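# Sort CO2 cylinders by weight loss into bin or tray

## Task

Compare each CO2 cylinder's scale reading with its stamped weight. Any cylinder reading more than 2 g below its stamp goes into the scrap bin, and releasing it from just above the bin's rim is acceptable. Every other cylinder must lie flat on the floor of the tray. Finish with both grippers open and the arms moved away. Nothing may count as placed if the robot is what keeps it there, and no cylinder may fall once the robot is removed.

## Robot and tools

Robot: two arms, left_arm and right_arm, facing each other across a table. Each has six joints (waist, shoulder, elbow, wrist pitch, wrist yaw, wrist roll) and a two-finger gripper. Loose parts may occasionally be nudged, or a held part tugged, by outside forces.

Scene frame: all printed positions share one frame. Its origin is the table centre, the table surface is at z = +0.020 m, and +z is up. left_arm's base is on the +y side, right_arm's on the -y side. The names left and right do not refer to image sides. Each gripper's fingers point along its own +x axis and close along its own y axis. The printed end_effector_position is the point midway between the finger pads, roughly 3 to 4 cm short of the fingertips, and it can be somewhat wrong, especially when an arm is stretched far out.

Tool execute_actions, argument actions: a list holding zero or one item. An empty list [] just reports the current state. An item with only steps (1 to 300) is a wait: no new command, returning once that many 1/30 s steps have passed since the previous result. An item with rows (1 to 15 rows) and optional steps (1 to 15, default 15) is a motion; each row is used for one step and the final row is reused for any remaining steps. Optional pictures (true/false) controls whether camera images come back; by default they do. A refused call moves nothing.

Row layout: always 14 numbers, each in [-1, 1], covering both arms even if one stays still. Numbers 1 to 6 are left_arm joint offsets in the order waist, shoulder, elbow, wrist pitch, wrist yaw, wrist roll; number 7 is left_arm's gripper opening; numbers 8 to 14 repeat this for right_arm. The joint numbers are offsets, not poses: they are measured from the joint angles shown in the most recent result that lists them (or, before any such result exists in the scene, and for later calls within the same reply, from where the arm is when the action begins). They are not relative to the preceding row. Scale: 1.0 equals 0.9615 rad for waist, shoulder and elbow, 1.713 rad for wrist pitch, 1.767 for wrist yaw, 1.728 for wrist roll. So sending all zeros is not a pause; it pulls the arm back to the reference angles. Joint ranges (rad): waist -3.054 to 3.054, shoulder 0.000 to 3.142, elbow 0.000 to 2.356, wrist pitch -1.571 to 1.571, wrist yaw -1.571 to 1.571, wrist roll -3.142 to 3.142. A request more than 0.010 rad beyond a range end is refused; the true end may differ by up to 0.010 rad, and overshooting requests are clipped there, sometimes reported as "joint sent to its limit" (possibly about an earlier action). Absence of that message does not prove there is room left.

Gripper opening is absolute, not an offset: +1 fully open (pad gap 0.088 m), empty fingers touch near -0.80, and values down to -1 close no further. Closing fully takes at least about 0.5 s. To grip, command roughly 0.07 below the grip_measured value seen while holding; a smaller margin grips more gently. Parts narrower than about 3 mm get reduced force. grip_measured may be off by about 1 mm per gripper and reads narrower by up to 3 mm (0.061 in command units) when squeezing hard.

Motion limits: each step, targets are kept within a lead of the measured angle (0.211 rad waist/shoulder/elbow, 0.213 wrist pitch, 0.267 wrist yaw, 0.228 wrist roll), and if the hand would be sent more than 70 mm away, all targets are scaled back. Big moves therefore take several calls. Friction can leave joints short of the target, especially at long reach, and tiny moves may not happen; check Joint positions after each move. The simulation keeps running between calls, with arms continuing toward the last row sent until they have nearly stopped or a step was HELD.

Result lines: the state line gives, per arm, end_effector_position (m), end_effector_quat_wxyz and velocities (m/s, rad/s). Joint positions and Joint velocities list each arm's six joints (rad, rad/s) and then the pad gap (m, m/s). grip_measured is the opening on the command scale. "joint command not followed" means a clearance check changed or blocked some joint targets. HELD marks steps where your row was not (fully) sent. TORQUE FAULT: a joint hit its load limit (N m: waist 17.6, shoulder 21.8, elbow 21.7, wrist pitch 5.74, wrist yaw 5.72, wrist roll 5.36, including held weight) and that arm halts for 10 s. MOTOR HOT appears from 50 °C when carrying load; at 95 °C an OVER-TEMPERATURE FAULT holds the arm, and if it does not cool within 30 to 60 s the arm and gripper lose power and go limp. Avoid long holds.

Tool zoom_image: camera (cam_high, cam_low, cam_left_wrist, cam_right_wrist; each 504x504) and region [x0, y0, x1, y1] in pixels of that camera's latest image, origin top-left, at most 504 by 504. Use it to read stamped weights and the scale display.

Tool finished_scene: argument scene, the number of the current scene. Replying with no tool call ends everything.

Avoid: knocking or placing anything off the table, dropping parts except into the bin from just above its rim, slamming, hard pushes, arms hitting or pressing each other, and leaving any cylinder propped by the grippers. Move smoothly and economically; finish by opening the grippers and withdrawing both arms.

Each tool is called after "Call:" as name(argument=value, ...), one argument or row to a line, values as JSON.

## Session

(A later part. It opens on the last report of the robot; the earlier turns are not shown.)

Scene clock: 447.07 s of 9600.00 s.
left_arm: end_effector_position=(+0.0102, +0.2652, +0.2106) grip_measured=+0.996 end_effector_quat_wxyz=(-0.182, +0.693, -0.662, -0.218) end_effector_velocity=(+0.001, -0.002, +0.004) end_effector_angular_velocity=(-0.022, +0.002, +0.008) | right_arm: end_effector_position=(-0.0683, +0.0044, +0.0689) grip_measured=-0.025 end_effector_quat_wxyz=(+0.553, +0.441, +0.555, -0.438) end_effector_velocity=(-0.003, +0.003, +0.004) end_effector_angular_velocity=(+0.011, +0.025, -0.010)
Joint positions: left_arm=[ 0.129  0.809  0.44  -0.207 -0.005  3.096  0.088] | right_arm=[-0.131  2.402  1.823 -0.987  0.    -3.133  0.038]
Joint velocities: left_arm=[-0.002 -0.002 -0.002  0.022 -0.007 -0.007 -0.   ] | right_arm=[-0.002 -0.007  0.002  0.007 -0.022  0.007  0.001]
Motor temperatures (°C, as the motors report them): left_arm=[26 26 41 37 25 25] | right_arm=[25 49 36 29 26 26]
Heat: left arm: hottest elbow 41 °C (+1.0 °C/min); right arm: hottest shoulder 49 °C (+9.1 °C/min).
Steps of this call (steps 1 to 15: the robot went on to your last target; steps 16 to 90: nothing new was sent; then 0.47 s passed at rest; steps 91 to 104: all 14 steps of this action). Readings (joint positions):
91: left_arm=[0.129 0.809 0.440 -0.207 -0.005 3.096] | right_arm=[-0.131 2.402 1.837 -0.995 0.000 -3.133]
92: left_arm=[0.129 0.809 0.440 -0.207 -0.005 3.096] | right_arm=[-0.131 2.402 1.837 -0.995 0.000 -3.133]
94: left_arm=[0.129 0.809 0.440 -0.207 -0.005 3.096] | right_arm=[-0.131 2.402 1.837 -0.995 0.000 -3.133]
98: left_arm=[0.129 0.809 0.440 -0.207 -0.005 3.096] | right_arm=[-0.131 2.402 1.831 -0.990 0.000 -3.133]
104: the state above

Call:
execute_actions(
  actions=[
    {"rows": [[0,0,0,0,0,0,1,0,0,0,0,0,0,-0.07],[0,0,0,0,0,0,1,0,0,0,0,0,0,-0.12],[0,0,0,0,0,0,1,0,0,0,0,0,0,-0.16],[0,0,0,0,0,0,1,0,0,0,0,0,0,-0.20],[0,0,0,0,0,0,1,0,0,0,0,0,0,-0.25],[0,0,0,0,0,0,1,0,0,0,0,0,0,-0.30]], "steps": 10},
  ],
)

Scene clock: 448.63 s of 9600.00 s.
left_arm: end_effector_position=(+0.0102, +0.2652, +0.2106) grip_measured=+0.996 end_effector_quat_wxyz=(-0.182, +0.693, -0.662, -0.218) end_effector_velocity=(+0.000, +0.001, -0.002) end_effector_angular_velocity=(+0.007, +0.015, +0.016) | right_arm: end_effector_position=(-0.0683, +0.0043, +0.0688) grip_measured=-0.225 end_effector_quat_wxyz=(+0.553, +0.441, +0.555, -0.438) end_effector_velocity=(+0.005, -0.003, +0.002) end_effector_angular_velocity=(-0.015, -0.011, +0.029)
Joint positions: left_arm=[ 0.129  0.809  0.44  -0.207 -0.005  3.096  0.088] | right_arm=[-0.131  2.402  1.822 -0.987  0.    -3.133  0.028]
Joint velocities: left_arm=[-0.002 -0.002 -0.002 -0.007 -0.007 -0.022 -0.   ] | right_arm=[-0.007 -0.002  0.002 -0.022  0.007 -0.037 -0.   ]
Motor temperatures (°C, as the motors report them): left_arm=[26 26 41 37 25 25] | right_arm=[25 49 35 29 26 26]
Heat: left arm: hottest elbow 41 °C (+1.0 °C/min); right arm: hottest shoulder 49 °C (+9.0 °C/min).
Steps of this call (steps 1 to 15: the robot went on to your last target; steps 16 to 37: nothing new was sent; steps 38 to 47: all 10 steps of this action). Readings (joint positions):
38: left_arm=[0.129 0.809 0.440 -0.207 -0.005 3.096] | right_arm=[-0.131 2.402 1.822 -0.987 0.000 -3.133]
39: left_arm=[0.129 0.809 0.440 -0.207 -0.005 3.096] | right_arm=[-0.131 2.402 1.822 -0.987 0.000 -3.133]
41: left_arm=[0.129 0.809 0.440 -0.207 -0.005 3.096] | right_arm=[-0.131 2.402 1.822 -0.987 0.000 -3.133]
45: left_arm=[0.129 0.809 0.440 -0.207 -0.005 3.096] | right_arm=[-0.131 2.402 1.822 -0.987 0.000 -3.133]
47: the state above

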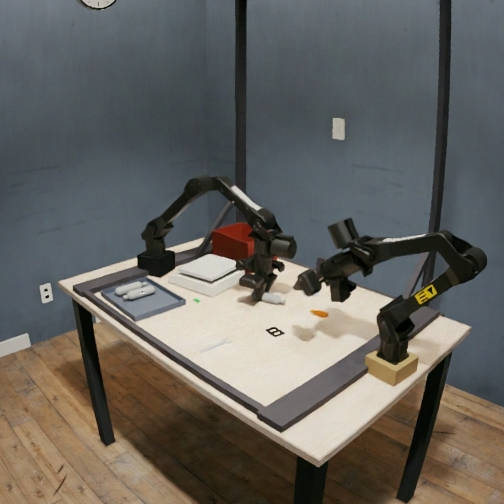

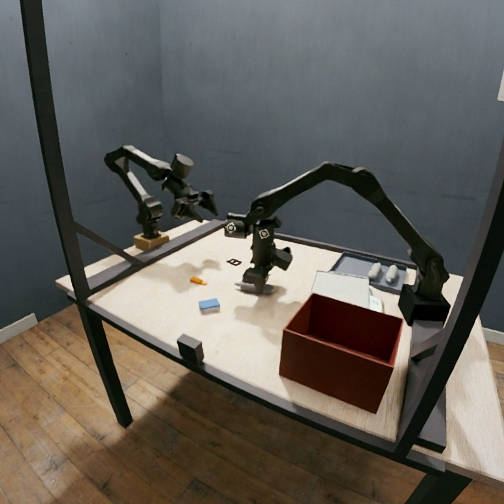

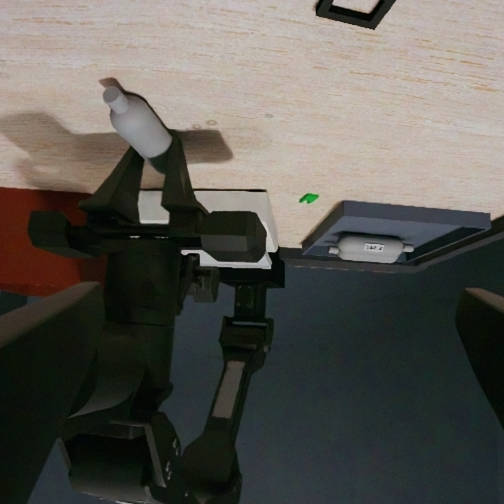

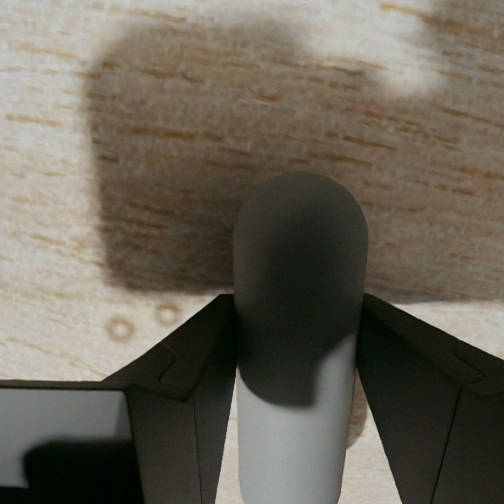

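Call:
execute_actions(
  actions=[
    {"rows": [[0,0,0,0,0,0,1,0,-0.0104,0,0,0,0,-0.3],[0,0,0,0,0,0,1,0,-0.026,0,0,0,0,-0.3],[0,0,0,0,0,0,1,0,-0.047,0,0,0,0,-0.3],[0,0,0,0,0,0,1,0,-0.073,0,0,0,0.012,-0.3],[0,0,0,0,0,0,1,-0.012,-0.104,0,0,0,0.032,-0.3],[0,0,0,0,0,0,1,-0.025,-0.140,-0.016,0,0,0.061,-0.3],[0,0,0,0,0,0,1,-0.037,-0.182,-0.047,0,0,0.094,-0.3],[0,0,0,0,0,0,1,-0.050,-0.226,-0.088,0,0,0.128,-0.3],[0,0,0,0,0,0,1,-0.062,-0.269,-0.135,0.010,0,0.161,-0.3],[0,0,0,0,0,0,1,-0.075,-0.313,-0.182,0.028,0,0.195,-0.3],[0,0,0,0,0,0,1,-0.087,-0.357,-0.229,0.050,0,0.229,-0.3],[0,0,0,0,0,0,1,-0.100,-0.400,-0.276,0.072,0,0.262,-0.3],[0,0,0,0,0,0,1,-0.112,-0.444,-0.322,0.094,0,0.296,-0.3],[0,0,0,0,0,0,1,-0.125,-0.488,-0.369,0.116,0,0.329,-0.3],[0,0,0,0,0,0,1,-0.135,-0.531,-0.416,0.138,0,0.363,-0.3]], "steps": 15},
  ],
  pictures=false,
)

Call:
execute_actions(
  actions=[
    {"rows": [[0,0,0,0,0,0,1,-0.03,-0.153,-0.164,0.077,0,0.117,-0.3],[0,0,0,0,0,0,1,-0.03,-0.197,-0.212,0.099,0,0.153,-0.3],[0,0,0,0,0,0,1,-0.03,-0.240,-0.260,0.121,0,0.189,-0.3],[0,0,0,0,0,0,1,-0.03,-0.284,-0.308,0.143,0,0.225,-0.3],[0,0,0,0,0,0,1,-0.03,-0.328,-0.356,0.165,0,0.260,-0.3],[0,0,0,0,0,0,1,-0.03,-0.371,-0.404,0.187,0,0.296,-0.3],[0,0,0,0,0,0,1,-0.03,-0.415,-0.451,0.209,0,0.332,-0.3],[0,0,0,0,0,0,1,-0.03,-0.458,-0.499,0.231,0,0.368,-0.3],[0,0,0,0,0,0,1,-0.03,-0.497,-0.547,0.253,0,0.404,-0.3],[0,0,0,0,0,0,1,-0.03,-0.533,-0.595,0.274,0,0.440,-0.3],[0,0,0,0,0,0,1,-0.03,-0.564,-0.640,0.295,0,0.476,-0.3],[0,0,0,0,0,0,1,-0.03,-0.590,-0.681,0.312,0,0.512,-0.3],[0,0,0,0,0,0,1,-0.03,-0.608,-0.718,0.327,0,0.547,-0.3],[0,0,0,0,0,0,1,-0.03,-0.621,-0.747,0.337,0,0.584,-0.3],[0,0,0,0,0,0,1,-0.03,-0.624,-0.764,0.344,0,0.625,-0.3]], "steps": 15},
  ],
  pictures=false,
)

Call:
execute_actions(
  actions=[
    {"steps": 11},
  ],
)

Call:
zoom_image(
  camera="cam_left_wrist",
  region=[170, 260, 350, 380],
)

Scene clock: 465.77 s of 9600.00 s.
left_arm: end_effector_position=(+0.0102, +0.2652, +0.2106) grip_measured=+0.996 end_effector_quat_wxyz=(-0.182, +0.693, -0.662, -0.218) end_effector_velocity=(+0.000, +0.001, -0.003) end_effector_angular_velocity=(+0.012, +0.002, +0.008) | right_arm: end_effector_position=(-0.0196, -0.0049, +0.1686) grip_measured=-0.225 end_effector_quat_wxyz=(+0.311, +0.620, +0.486, -0.532) end_effector_velocity=(+0.187, -0.081, +0.187) end_effector_angular_velocity=(+0.884, +0.588, -2.000)
Joint positions: left_arm=[ 0.129  0.809  0.44  -0.207 -0.005  3.096  0.088] | right_arm=[-0.235  1.998  1.54  -0.833 -0.    -2.646  0.028]
Joint velocities: left_arm=[-0.002  0.002 -0.002 -0.007 -0.007 -0.007  0.   ] | right_arm=[-0.403 -1.263 -1.297  0.989 -0.007  1.663 -0.   ]
Motor temperatures (°C, as the motors report them): left_arm=[26 26 41 37 25 25] | right_arm=[25 53 35 29 26 26]
Heat: left arm: hottest elbow 41 °C (+0.0 °C/min); right arm: hottest shoulder 53 °C (+11.1 °C/min). Fold the right arm in close to its base before you think long.
MOTOR HOT: a motor of the right arm reached 50 °C. Now the hottest motor of the right arm, joint 2 (shoulder), reports 53 °C. The temperature limit of the motors' drives, at which the controller stops that arm, is 95 °C. To cool a motor, set the load down, stop pushing, or move to a pose that needs little force.
Steps of this call (steps 1 to 15: the robot went on to your last target; steps 16 to 90: nothing new was sent; then 13.63 s passed at rest; steps 91 to 105: all 15 steps of this action). Readings (joint positions):
91: left_arm=[0.129 0.809 0.440 -0.207 -0.005 3.096] | right_arm=[-0.131 2.402 1.822 -0.987 0.000 -3.133]
92: left_arm=[0.129 0.809 0.440 -0.207 -0.005 3.096] | right_arm=[-0.131 2.401 1.822 -0.987 0.000 -3.133]
94: left_arm=[0.129 0.809 0.440 -0.207 -0.005 3.096] | right_arm=[-0.131 2.393 1.822 -0.987 0.000 -3.131]
98: left_arm=[0.129 0.809 0.440 -0.207 -0.005 3.096] | right_arm=[-0.143 2.315 1.791 -0.985 -0.000 -3.022]
105: the state above

Scene clock: 466.27 s of 9600.00 s.
left_arm: end_effector_position=(+0.0102, +0.2652, +0.2106) grip_measured=+0.996 end_effector_quat_wxyz=(-0.182, +0.693, -0.662, -0.218) end_effector_velocity=(-0.000, -0.000, +0.001) end_effector_angular_velocity=(-0.008, +0.010, +0.000) | right_arm: end_effector_position=(+0.0008, -0.0702, +0.2124) grip_measured=-0.224 end_effector_quat_wxyz=(+0.163, -0.663, -0.333, +0.650) end_effector_velocity=(+0.015, -0.151, -0.112) end_effector_angular_velocity=(-0.070, +1.280, -1.462)
Joint positions: left_arm=[ 0.129  0.809  0.44  -0.207 -0.005  3.096  0.088] | right_arm=[-0.266  1.438  0.885 -0.301  0.001 -1.726  0.028]
Joint velocities: left_arm=[ 0.002 -0.002 -0.002  0.007  0.007 -0.007 -0.   ] | right_arm=[-0.002 -0.491 -0.921  0.491 -0.007  1.941 -0.   ]
Motor temperatures (°C, as the motors report them): left_arm=[26 26 41 37 25 25] | right_arm=[25 53 35 29 26 26]
Heat: left arm: hottest elbow 41 °C (+0.0 °C/min); right arm: hottest shoulder 53 °C (+11.2 °C/min). Fold the right arm in close to its base before you think long.
MOTOR HOT: still on. Now the hottest motor of the right arm, joint 2 (shoulder), reports 53 °C; a drive's own limit is 95 °C.
Steps of this call (steps 1 to 15: all 15 steps of this action). Readings (joint positions):
1: left_arm=[0.129 0.809 0.440 -0.207 -0.005 3.096] | right_arm=[-0.247 1.957 1.496 -0.798 -0.000 -2.588]
2: left_arm=[0.129 0.809 0.440 -0.207 -0.005 3.096] | right_arm=[-0.257 1.917 1.451 -0.760 0.001 -2.528]
4: left_arm=[0.129 0.809 0.440 -0.207 -0.005 3.096] | right_arm=[-0.267 1.840 1.360 -0.682 0.001 -2.407]
8: left_arm=[0.129 0.809 0.440 -0.207 -0.005 3.096] | right_arm=[-0.266 1.676 1.175 -0.533 0.001 -2.162]
15: the state above

Scene clock: 466.63 s of 9600.00 s.
left_arm: end_effector_position=(+0.0102, +0.2652, +0.2106) grip_measured=+0.996 end_effector_quat_wxyz=(-0.182, +0.693, -0.662, -0.218) end_effector_velocity=(+0.000, -0.000, +0.001) end_effector_angular_velocity=(-0.007, +0.002, +0.008) | right_arm: end_effector_position=(+0.0018, -0.0806, +0.2003) grip_measured=-0.224 end_effector_quat_wxyz=(+0.214, -0.649, -0.283, +0.673) end_effector_velocity=(-0.000, -0.002, +0.005) end_effector_angular_velocity=(+0.010, +0.021, -0.014)
Joint positions: left_arm=[ 0.129  0.809  0.44  -0.207 -0.005  3.096  0.088] | right_arm=[-0.266  1.412  0.811 -0.25   0.001 -1.572  0.028]
Joint velocities: left_arm=[-0.002 -0.002 -0.002  0.007 -0.007 -0.007 -0.   ] | right_arm=[-0.002 -0.022 -0.002 -0.007 -0.007  0.022 -0.   ]
Motor temperatures (°C, as the motors report them): left_arm=[26 26 41 37 25 25] | right_arm=[25 53 35 29 26 26]
Heat: left arm: hottest elbow 41 °C (+0.0 °C/min); right arm: hottest shoulder 53 °C (+11.1 °C/min). Fold the right arm in close to its base before you think long.
MOTOR HOT: still on. Now the hottest motor of the right arm, joint 2 (shoulder), reports 53 °C; a drive's own limit is 95 °C.
Steps of this call (steps 1 to 11: the robot went on to your last target). Readings (joint positions):
1: left_arm=[0.129 0.809 0.440 -0.207 -0.005 3.096] | right_arm=[-0.266 1.426 0.859 -0.286 0.001 -1.673]
2: left_arm=[0.129 0.809 0.440 -0.207 -0.005 3.096] | right_arm=[-0.266 1.420 0.841 -0.277 0.001 -1.639]
4: left_arm=[0.129 0.809 0.440 -0.207 -0.005 3.096] | right_arm=[-0.266 1.420 0.820 -0.264 0.001 -1.601]
8: left_arm=[0.129 0.809 0.440 -0.207 -0.005 3.096] | right_arm=[-0.266 1.416 0.811 -0.252 0.001 -1.577]
11: the state above

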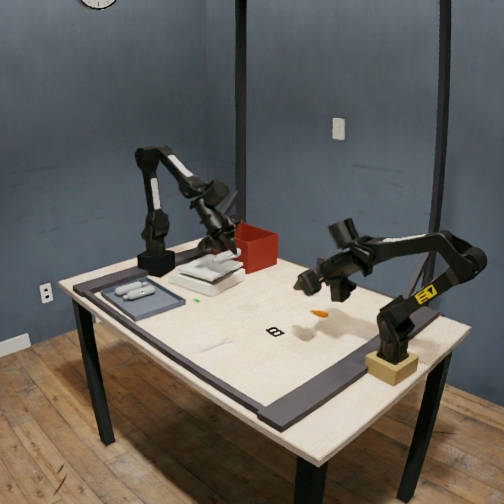

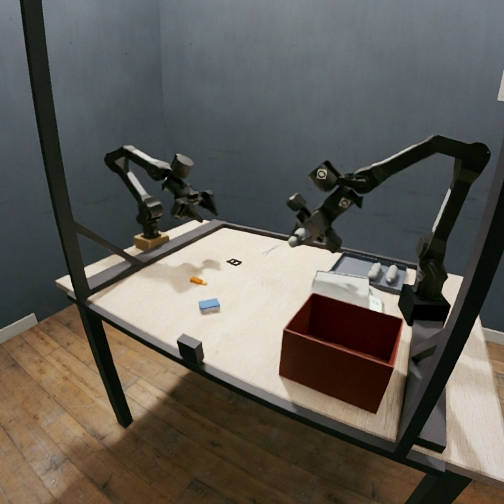

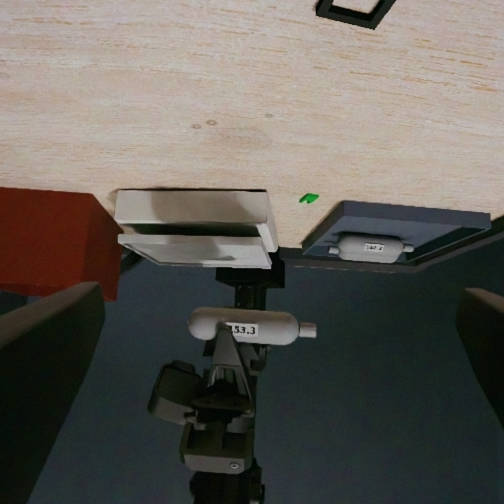

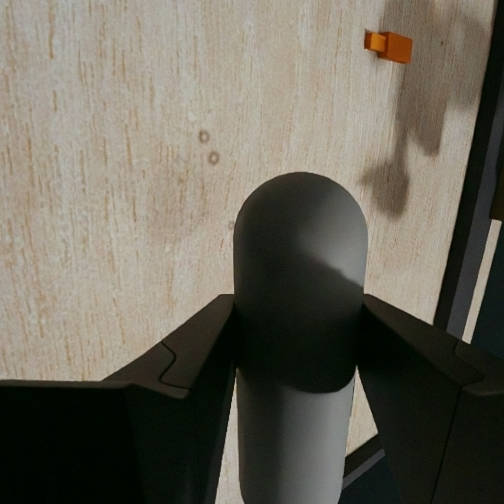

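Region (170, 260, 350, 380) of cam_left_wrist's 504x504 image, scaled by 2.800, with more detail than that image has.

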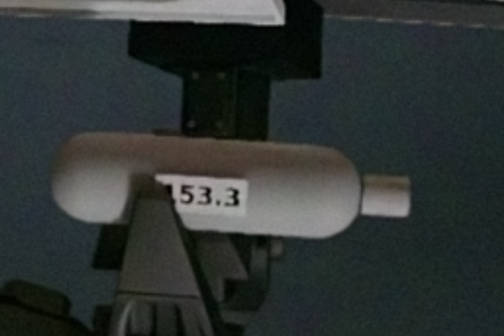

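Call:
execute_actions(
  actions=[
    {"rows": [[0,0,0,0,0,0,1,0.012,-0.004,0,-0.012,0,0.006,-0.3],[0,0,0,0,0,0,1,0.034,-0.003,0,-0.032,0,0.015,-0.3],[0,0,0,0,0,0,1,0.062,-0.002,0,-0.058,0,0.028,-0.3],[0,0,0,0,0,0,1,0.093,0,0,-0.088,0,0.042,-0.3],[0,0,0,0,0,0,1,0.126,0.001,0,-0.120,0,0.058,-0.3],[0,0,0,0,0,0,1,0.160,0.003,0,-0.152,0,0.073,-0.3],[0,0,0,0,0,0,1,0.194,0.004,0,-0.184,0,0.088,-0.3],[0,0,0,0,0,0,1,0.228,0.006,0,-0.216,0,0.104,-0.3],[0,0,0,0,0,0,1,0.262,0.007,0,-0.248,0,0.119,-0.3],[0,0,0,0,0,0,1,0.296,0.008,-0.011,-0.280,0,0.135,-0.3],[0,0,0,0,0,0,1,0.327,0.009,-0.023,-0.309,0,0.149,-0.3],[0,0,0,0,0,0,1,0.355,0.010,-0.034,-0.336,0,0.162,-0.3],[0,0,0,0,0,0,1,0.376,0.011,-0.046,-0.356,0,0.171,-0.3],[0,0,0,0,0,0,1,0.394,0.012,-0.057,-0.372,0,0.179,-0.3],[0,0,0,0,0,0,1,0.4046,0.012,-0.068,-0.383,0,0.1843,-0.3]], "steps": 15},
  ],
  pictures=false,
)

Call:
execute_actions(
  actions=[
    {"steps": 11},
  ],
)

Scene clock: 480.50 s of 9600.00 s.
left_arm: end_effector_position=(+0.0102, +0.2652, +0.2106) grip_measured=+0.996 end_effector_quat_wxyz=(-0.182, +0.693, -0.662, -0.218) end_effector_velocity=(+0.000, -0.001, +0.003) end_effector_angular_velocity=(-0.012, -0.010, -0.000) | right_arm: end_effector_position=(-0.0634, -0.2266, +0.1382) grip_measured=-0.224 end_effector_quat_wxyz=(-0.029, -0.690, -0.095, +0.717) end_effector_velocity=(+0.016, -0.345, -0.118) end_effector_angular_velocity=(-1.225, -0.538, +0.149)
Joint positions: left_arm=[ 0.129  0.809  0.44  -0.207 -0.005  3.096  0.088] | right_arm=[ 0.082  1.417  0.776 -0.83  -0.002 -1.295  0.028]
Joint velocities: left_arm=[-0.002 -0.002  0.002  0.007 -0.007  0.007 -0.   ] | right_arm=[ 0.579  0.042 -0.349 -0.945 -0.007  0.432 -0.   ]
Motor temperatures (°C, as the motors report them): left_arm=[26 26 41 37 25 25] | right_arm=[25 50 35 32 26 26]
Heat: left arm: hottest elbow 41 °C (+0.0 °C/min); right arm: hottest shoulder 50 °C (+7.1 °C/min). Fold the right arm in close to its base before you think long.
MOTOR HOT: still on. Now the hottest motor of the right arm, joint 2 (shoulder), reports 50 °C; a drive's own limit is 95 °C.
Steps of this call (steps 1 to 30: the robot went on to your last target; steps 31 to 90: nothing new was sent; then 10.37 s passed at rest; steps 91 to 105: all 15 steps of this action). Readings (joint positions):
91: left_arm=[0.129 0.809 0.440 -0.207 -0.005 3.096] | right_arm=[-0.265 1.412 0.811 -0.251 0.001 -1.569]
92: left_arm=[0.129 0.809 0.440 -0.207 -0.005 3.096] | right_arm=[-0.261 1.412 0.811 -0.261 0.002 -1.565]
94: left_arm=[0.129 0.809 0.440 -0.207 -0.005 3.096] | right_arm=[-0.237 1.412 0.811 -0.314 0.003 -1.541]
98: left_arm=[0.129 0.809 0.440 -0.207 -0.005 3.096] | right_arm=[-0.124 1.413 0.811 -0.499 0.002 -1.455]
105: the state above

Scene clock: 480.87 s of 9600.00 s.
left_arm: end_effector_position=(+0.0102, +0.2652, +0.2106) grip_measured=+0.996 end_effector_quat_wxyz=(-0.182, +0.693, -0.662, -0.218) end_effector_velocity=(+0.002, -0.001, +0.003) end_effector_angular_velocity=(-0.012, +0.002, +0.013) | right_arm: end_effector_position=(-0.0596, -0.2527, +0.1301) grip_measured=-0.224 end_effector_quat_wxyz=(-0.065, -0.705, -0.061, +0.704) end_effector_velocity=(+0.001, -0.004, -0.001) end_effector_angular_velocity=(-0.007, -0.012, +0.029)
Joint positions: left_arm=[ 0.129  0.809  0.44  -0.207 -0.005  3.096  0.088] | right_arm=[ 0.121  1.422  0.749 -0.904 -0.002 -1.258  0.028]
Joint velocities: left_arm=[ 0.002 -0.002  0.002  0.007 -0.007 -0.007 -0.   ] | right_arm=[ 0.007 -0.002 -0.007 -0.007  0.007 -0.022 -0.   ]
Motor temperatures (°C, as the motors report them): left_arm=[26 26 41 37 25 25] | right_arm=[25 50 35 32 26 26]
Heat: left arm: hottest elbow 41 °C (+0.0 °C/min); right arm: hottest shoulder 50 °C (+7.1 °C/min). Fold the right arm in close to its base before you think long.
MOTOR HOT: still on. Now the hottest motor of the right arm, joint 2 (shoulder), reports 50 °C; a drive's own limit is 95 °C.
Steps of this call (steps 1 to 11: the robot went on to your last target). Readings (joint positions):
1: left_arm=[0.129 0.809 0.440 -0.207 -0.005 3.096] | right_arm=[0.099 1.418 0.765 -0.858 -0.002 -1.283]
2: left_arm=[0.129 0.809 0.440 -0.207 -0.005 3.096] | right_arm=[0.109 1.420 0.757 -0.877 -0.002 -1.275]
4: left_arm=[0.129 0.809 0.440 -0.207 -0.005 3.096] | right_arm=[0.117 1.422 0.749 -0.892 -0.002 -1.266]
8: left_arm=[0.129 0.809 0.440 -0.207 -0.005 3.096] | right_arm=[0.120 1.422 0.749 -0.901 -0.002 -1.260]
11: the state above

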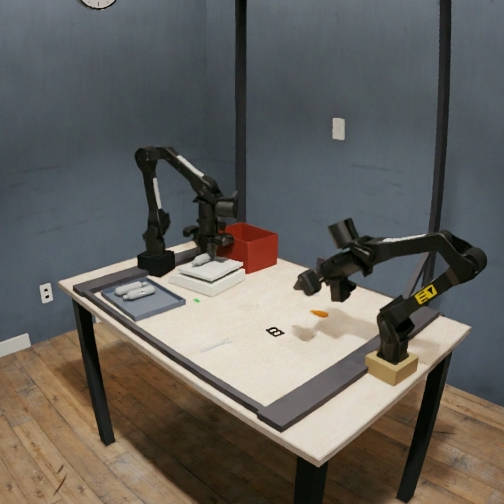

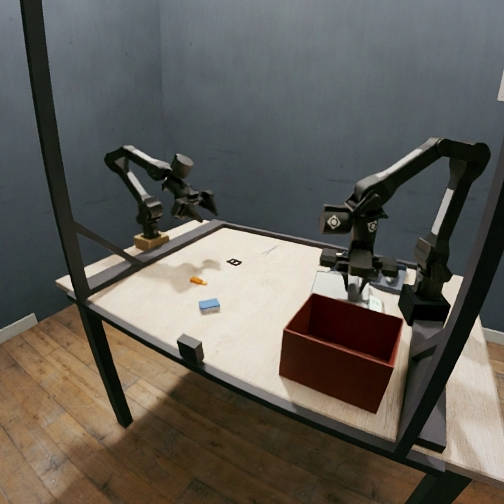

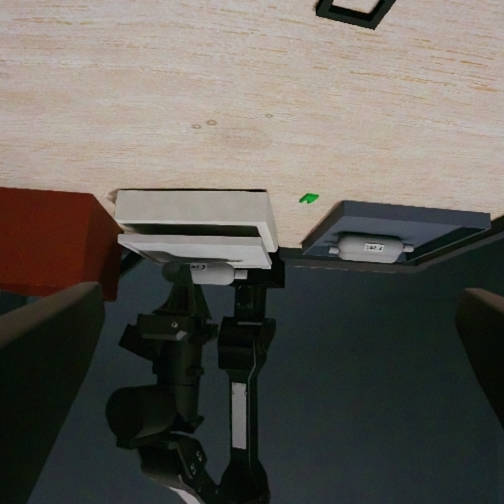

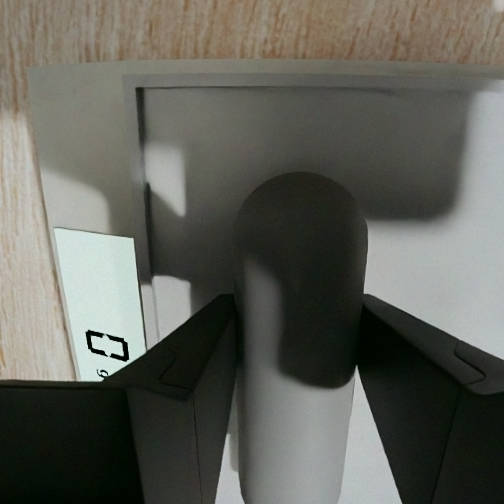

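Call:
execute_actions(
  actions=[
    {"rows": [[0,0,0,0,0,0,1,-0.008,0,0,0,0,-0.005,-0.3],[0,0,0,0,0,0,1,-0.021,0,0,0,0,-0.012,-0.3],[0,0,0,0,0,0,1,-0.037,0,0,0.002,0,-0.021,-0.3],[0,0,0,0,0,0,1,-0.053,0,-0.003,0.004,0,-0.030,-0.3],[0,0,0,0,0,0,1,-0.066,0,-0.007,0.007,0,-0.037,-0.3],[0,0,0,0,0,0,1,-0.074,0,-0.012,0.010,0,-0.042,-0.3],[0,0,0,0,0,0,1,-0.074,0,-0.017,0.013,0,-0.042,-0.3],[0,0,0,0,0,0,1,-0.074,0,-0.022,0.016,0,-0.042,-0.3],[0,0,0,0,0,0,1,-0.074,0,-0.026,0.0175,0,-0.042,-0.3]], "steps": 15},
  ],
)

Scene clock: 485.10 s of 9600.00 s.
left_arm: end_effector_position=(+0.0102, +0.2652, +0.2106) grip_measured=+0.996 end_effector_quat_wxyz=(-0.182, +0.693, -0.662, -0.218) end_effector_velocity=(+0.002, -0.001, +0.003) end_effector_angular_velocity=(-0.012, +0.002, +0.013) | right_arm: end_effector_position=(-0.0468, -0.2467, +0.1258) grip_measured=-0.224 end_effector_quat_wxyz=(-0.062, -0.704, -0.063, +0.705) end_effector_velocity=(+0.003, -0.001, -0.000) end_effector_angular_velocity=(-0.004, -0.010, -0.000)
Joint positions: left_arm=[ 0.129  0.809  0.44  -0.207 -0.005  3.096  0.088] | right_arm=[ 0.053  1.422  0.73  -0.877 -0.002 -1.326  0.028]
Joint velocities: left_arm=[ 0.002 -0.002  0.002  0.007 -0.007 -0.007 -0.   ] | right_arm=[-0.007 -0.002 -0.002 -0.007  0.007 -0.007 -0.   ]
Motor temperatures (°C, as the motors report them): left_arm=[26 26 41 37 25 25] | right_arm=[25 48 35 31 26 26]
Heat: left arm: hottest elbow 41 °C (+0.0 °C/min); right arm: hottest shoulder 48 °C (+4.0 °C/min). Fold the right arm in close to its base before you think long.
MOTOR HOT: still on. Now the hottest motor of the right arm, joint 2 (shoulder), reports 48 °C; a drive's own limit is 95 °C.
Steps of this call (steps 1 to 30: the robot went on to your last target; steps 31 to 90: nothing new was sent; then 0.73 s passed at rest; steps 91 to 105: all 15 steps of this action). Readings (joint positions):
91: left_arm=[0.129 0.809 0.440 -0.207 -0.005 3.096] | right_arm=[0.121 1.422 0.749 -0.904 -0.002 -1.258]
92: left_arm=[0.129 0.809 0.440 -0.207 -0.005 3.096] | right_arm=[0.119 1.422 0.749 -0.904 -0.002 -1.260]
94: left_arm=[0.129 0.809 0.440 -0.207 -0.005 3.096] | right_arm=[0.103 1.422 0.749 -0.904 -0.002 -1.278]
98: left_arm=[0.129 0.809 0.440 -0.207 -0.005 3.096] | right_arm=[0.060 1.422 0.744 -0.888 -0.002 -1.315]
105: the state above

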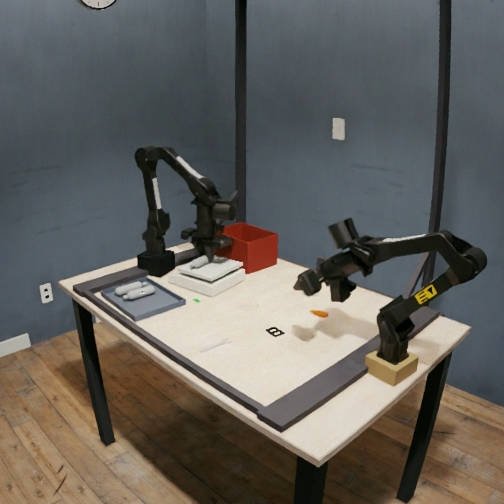

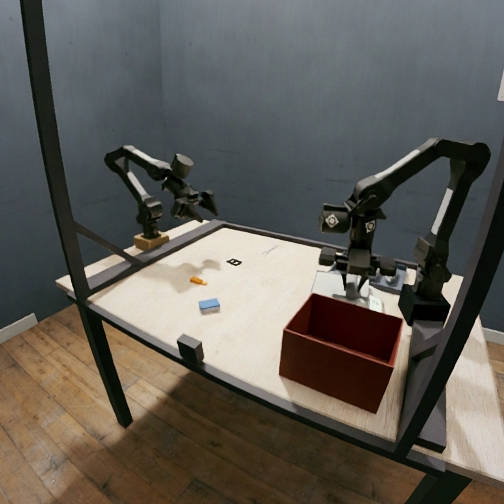

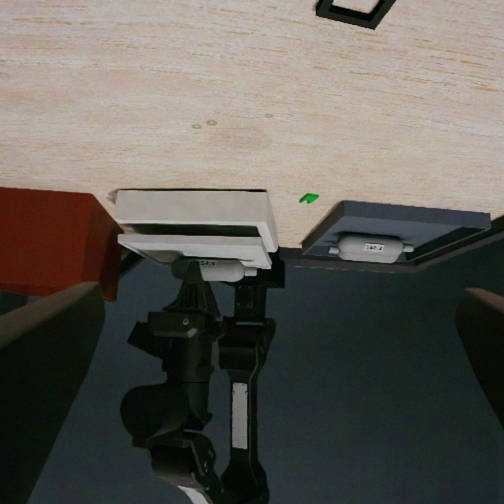

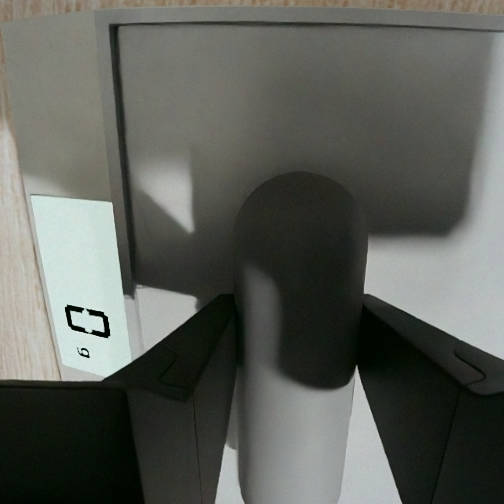

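Call:
execute_actions(
  actions=[
    {"rows": [[0,0,0,0,0,0,1,0,0,-0.005,0,0,0,-0.3],[0,0,0,0,0,0,1,0,0,-0.009,0,0,0,-0.3],[0,0,0,0,0,0,1,0,0,-0.012,0,0,0,-0.3],[0,0,0,0,0,0,1,0,0,-0.012,0,0,0,-0.3],[0,0,0,0,0,0,1,0,0,-0.012,0,0,0,-0.27],[0,0,0,0,0,0,1,0,0,-0.012,0,0,0,-0.24],[0,0,0,0,0,0,1,0,0,-0.012,0,0,0,-0.21],[0,0,0,0,0,0,1,0,0,-0.012,0,0,0,-0.18],[0,0,0,0,0,0,1,0,0,-0.012,0,0,0,-0.15],[0,0,0,0,0,0,1,0,0,-0.012,0,0,0,-0.11],[0,0,0,0,0,0,1,0,0,-0.012,0,0,0,-0.06],[0,0,0,0,0,0,1,0,0,-0.012,0,0,0,0.0],[0,0,0,0,0,0,1,0,0,-0.012,0,0,0,0.06]], "steps": 13},
  ],
  pictures=false,
)

Call:
execute_actions(
  actions=[
    {"steps": 35},
  ],
)

Scene clock: 488.97 s of 9600.00 s.
left_arm: end_effector_position=(+0.0102, +0.2652, +0.2106) grip_measured=+0.996 end_effector_quat_wxyz=(-0.182, +0.693, -0.662, -0.218) end_effector_velocity=(+0.003, +0.002, -0.004) end_effector_angular_velocity=(+0.023, -0.017, +0.012) | right_arm: end_effector_position=(-0.0462, -0.2479, +0.1248) grip_measured=-0.063 end_effector_quat_wxyz=(-0.063, -0.704, -0.062, +0.705) end_effector_velocity=(-0.000, -0.001, +0.001) end_effector_angular_velocity=(-0.005, +0.006, +0.020)
Joint positions: left_arm=[ 0.129  0.809  0.44  -0.207 -0.005  3.096  0.088] | right_arm=[ 0.052  1.422  0.726 -0.876 -0.002 -1.327  0.036]
Joint velocities: left_arm=[-0.002  0.002  0.002 -0.022 -0.022  0.007 -0.   ] | right_arm=[-0.002 -0.002  0.002 -0.007 -0.007 -0.022  0.07 ]
Motor temperatures (°C, as the motors report them): left_arm=[26 26 41 37 25 25] | right_arm=[25 47 35 31 26 26]
Heat: left arm: hottest elbow 41 °C (+0.0 °C/min); right arm: hottest shoulder 47 °C (+2.0 °C/min).
MOTOR HOT: cleared. Now the hottest motor of the right arm, joint 2 (shoulder), reports 47 °C.
Steps of this call (steps 1 to 15: the robot went on to your last target; steps 16 to 90: nothing new was sent; then 0.43 s passed at rest; steps 91 to 103: all 13 steps of this action). Readings (joint positions):
91: left_arm=[0.129 0.809 0.440 -0.207 -0.005 3.096] | right_arm=[0.052 1.422 0.730 -0.876 -0.002 -1.327]
92: left_arm=[0.129 0.809 0.440 -0.207 -0.005 3.096] | right_arm=[0.052 1.422 0.730 -0.876 -0.002 -1.327]
94: left_arm=[0.129 0.809 0.440 -0.207 -0.005 3.096] | right_arm=[0.052 1.422 0.729 -0.876 -0.002 -1.327]
98: left_arm=[0.129 0.809 0.440 -0.207 -0.005 3.096] | right_arm=[0.052 1.422 0.727 -0.876 -0.002 -1.327]
103: the state above

Scene clock: 490.13 s of 9600.00 s.
left_arm: end_effector_position=(+0.0102, +0.2652, +0.2106) grip_measured=+0.996 end_effector_quat_wxyz=(-0.182, +0.693, -0.662, -0.218) end_effector_velocity=(+0.000, +0.002, -0.005) end_effector_angular_velocity=(+0.017, +0.003, +0.008) | right_arm: end_effector_position=(-0.0462, -0.2479, +0.1248) grip_measured=+0.057 end_effector_quat_wxyz=(-0.063, -0.704, -0.062, +0.705) end_effector_velocity=(+0.001, -0.003, -0.001) end_effector_angular_velocity=(-0.014, +0.002, +0.020)
Joint positions: left_arm=[ 0.129  0.809  0.44  -0.207 -0.005  3.096  0.088] | right_arm=[ 0.052  1.422  0.726 -0.876 -0.002 -1.327  0.042]
Joint velocities: left_arm=[-0.002  0.002 -0.007 -0.007 -0.007 -0.007  0.   ] | right_arm=[-0.002  0.002 -0.002 -0.007 -0.007 -0.022 -0.   ]
Motor temperatures (°C, as the motors report them): left_arm=[26 26 41 37 25 25] | right_arm=[25 47 35 31 26 26]
Heat: left arm: hottest elbow 41 °C (+0.0 °C/min); right arm: hottest shoulder 47 °C (+2.0 °C/min).
Steps of this call (steps 1 to 15: the robot went on to your last target; steps 16 to 35: nothing new was sent). Readings (joint positions):
1: left_arm=[0.129 0.809 0.440 -0.207 -0.005 3.096] | right_arm=[0.052 1.422 0.726 -0.876 -0.002 -1.327]
2: left_arm=[0.129 0.809 0.440 -0.207 -0.005 3.096] | right_arm=[0.052 1.422 0.726 -0.876 -0.002 -1.327]
4: left_arm=[0.129 0.809 0.440 -0.207 -0.005 3.096] | right_arm=[0.052 1.422 0.726 -0.876 -0.002 -1.327]
8: left_arm=[0.129 0.809 0.440 -0.207 -0.005 3.096] | right_arm=[0.052 1.422 0.726 -0.876 -0.002 -1.327]
35: the state above
All arms were judged still, so your last target was given up. Only a new action makes them travel on or press farther. Fingers that are still opening or closing keep moving.

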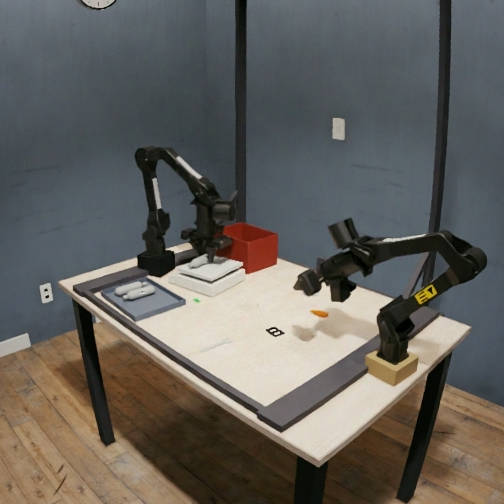

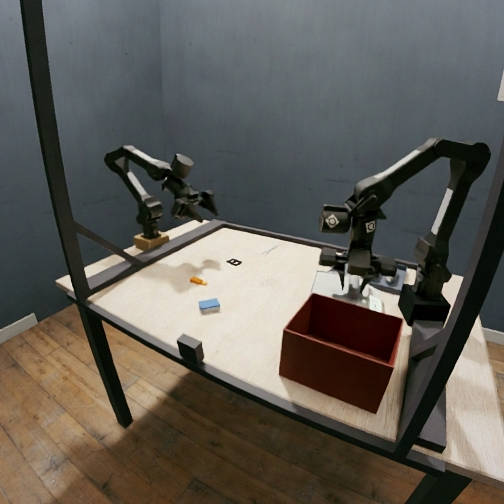

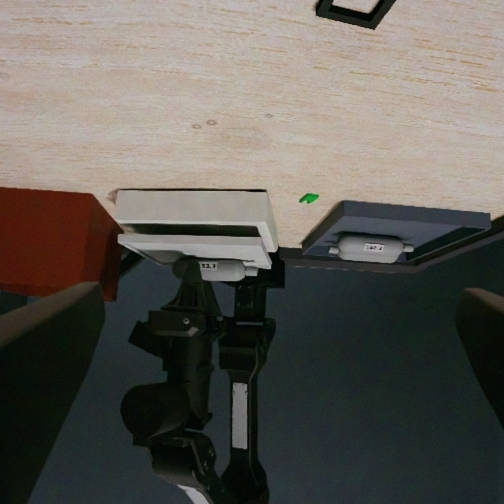

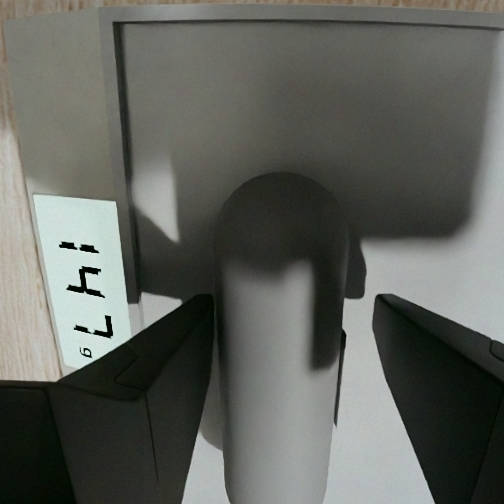

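Call:
execute_actions(
  actions=[
    {"rows": [[0,0,0,0,0,0,1,0,0,0,0,0,0,0.11],[0,0,0,0,0,0,1,0,0,0,0,0,0,0.16]], "steps": 5},
  ],
  pictures=false,
)

Call:
execute_actions(
  actions=[
    {"steps": 30},
  ],
)

Call:
zoom_image(
  camera="cam_left_wrist",
  region=[320, 220, 430, 275],
)

Scene clock: 491.73 s of 9600.00 s.
left_arm: end_effector_position=(+0.0102, +0.2652, +0.2106) grip_measured=+0.996 end_effector_quat_wxyz=(-0.182, +0.693, -0.662, -0.218) end_effector_velocity=(-0.003, +0.001, -0.002) end_effector_angular_velocity=(+0.007, +0.010, -0.009) | right_arm: end_effector_position=(-0.0462, -0.2479, +0.1248) grip_measured=+0.137 end_effector_quat_wxyz=(-0.063, -0.704, -0.062, +0.705) end_effector_velocity=(+0.002, -0.002, -0.001) end_effector_angular_velocity=(-0.008, -0.012, +0.010)
Joint positions: left_arm=[ 0.129  0.809  0.44  -0.207 -0.005  3.096  0.088] | right_arm=[ 0.052  1.422  0.726 -0.876 -0.002 -1.327  0.046]
Joint velocities: left_arm=[-0.007 -0.002 -0.002 -0.007  0.007 -0.007 -0.   ] | right_arm=[ 0.002  0.002 -0.002 -0.007  0.007 -0.007  0.012]
Motor temperatures (°C, as the motors report them): left_arm=[26 26 41 37 25 25] | right_arm=[25 46 35 31 26 26]
Heat: left arm: hottest elbow 41 °C (+0.0 °C/min); right arm: hottest shoulder 46 °C (+1.0 °C/min).
Steps of this call (steps 1 to 43: nothing new was sent; steps 44 to 48: all 5 steps of this action). Readings (joint positions):
44: left_arm=[0.129 0.809 0.440 -0.207 -0.005 3.096] | right_arm=[0.052 1.422 0.726 -0.876 -0.002 -1.327]
45: left_arm=[0.129 0.809 0.440 -0.207 -0.005 3.096] | right_arm=[0.052 1.422 0.726 -0.876 -0.002 -1.327]
47: left_arm=[0.129 0.809 0.440 -0.207 -0.005 3.096] | right_arm=[0.052 1.422 0.726 -0.876 -0.002 -1.327]
48: the state above

Scene clock: 492.73 s of 9600.00 s.
left_arm: end_effector_position=(+0.0102, +0.2652, +0.2106) grip_measured=+0.996 end_effector_quat_wxyz=(-0.182, +0.693, -0.662, -0.218) end_effector_velocity=(+0.000, +0.000, -0.002) end_effector_angular_velocity=(+0.002, +0.002, +0.008) | right_arm: end_effector_position=(-0.0462, -0.2479, +0.1248) grip_measured=+0.157 end_effector_quat_wxyz=(-0.063, -0.704, -0.062, +0.705) end_effector_velocity=(-0.001, +0.003, +0.001) end_effector_angular_velocity=(+0.014, -0.002, -0.005)
Joint positions: left_arm=[ 0.129  0.809  0.44  -0.207 -0.005  3.096  0.088] | right_arm=[ 0.052  1.422  0.726 -0.876 -0.002 -1.327  0.047]
Joint velocities: left_arm=[-0.002  0.002 -0.007  0.007 -0.007 -0.007  0.   ] | right_arm=[ 0.002 -0.002  0.002  0.007  0.007  0.007  0.   ]
Motor temperatures (°C, as the motors report them): left_arm=[26 26 41 37 25 25] | right_arm=[25 46 35 31 26 26]
Heat: left arm: hottest elbow 41 °C (+0.0 °C/min); right arm: hottest shoulder 46 °C (+0.0 °C/min).
Steps of this call (steps 1 to 15: the robot went on to your last target; steps 16 to 30: nothing new was sent). Readings (joint positions):
1: left_arm=[0.129 0.809 0.440 -0.207 -0.005 3.096] | right_arm=[0.052 1.422 0.726 -0.876 -0.002 -1.327]
2: left_arm=[0.129 0.809 0.440 -0.207 -0.005 3.096] | right_arm=[0.052 1.422 0.726 -0.876 -0.002 -1.327]
4: left_arm=[0.129 0.809 0.440 -0.207 -0.005 3.096] | right_arm=[0.052 1.422 0.726 -0.876 -0.002 -1.327]
8: left_arm=[0.129 0.809 0.440 -0.207 -0.005 3.096] | right_arm=[0.052 1.422 0.726 -0.876 -0.002 -1.327]
30: the state above
All arms were judged still, so your last target was given up. Only a new action makes them travel on or press farther. Fingers that are still opening or closing keep moving.

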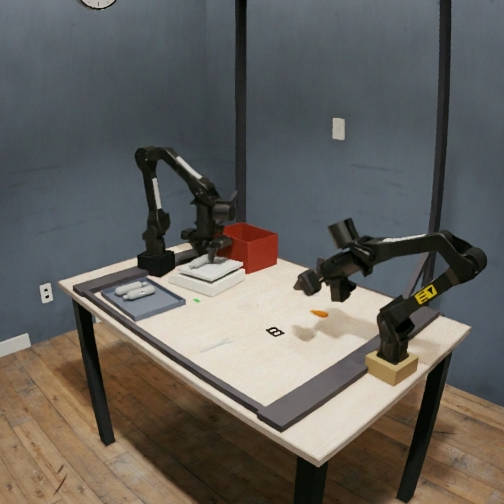

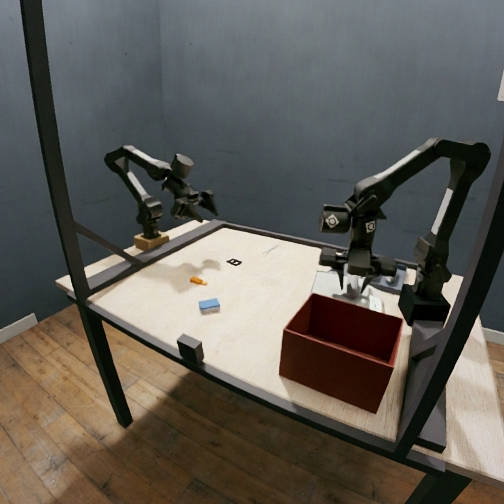

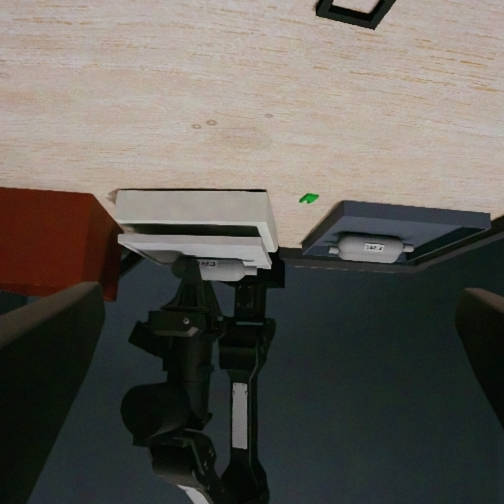

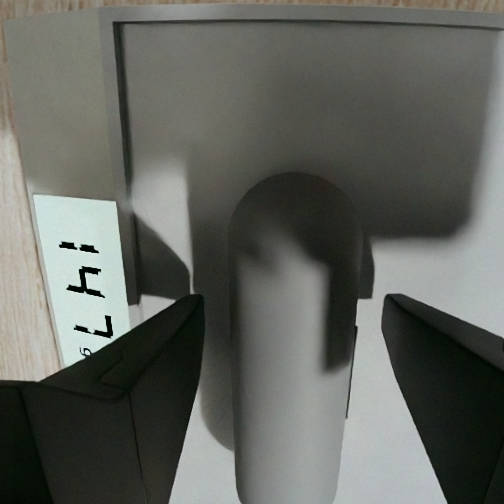

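Region (320, 220, 430, 275) of cam_left_wrist's 504x504 image, scaled by 4.582, with more detail than that image has.

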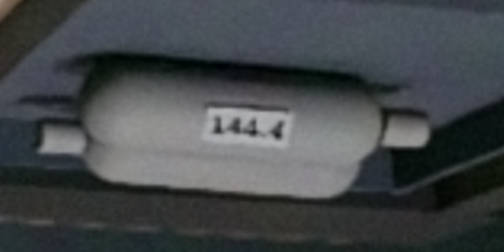

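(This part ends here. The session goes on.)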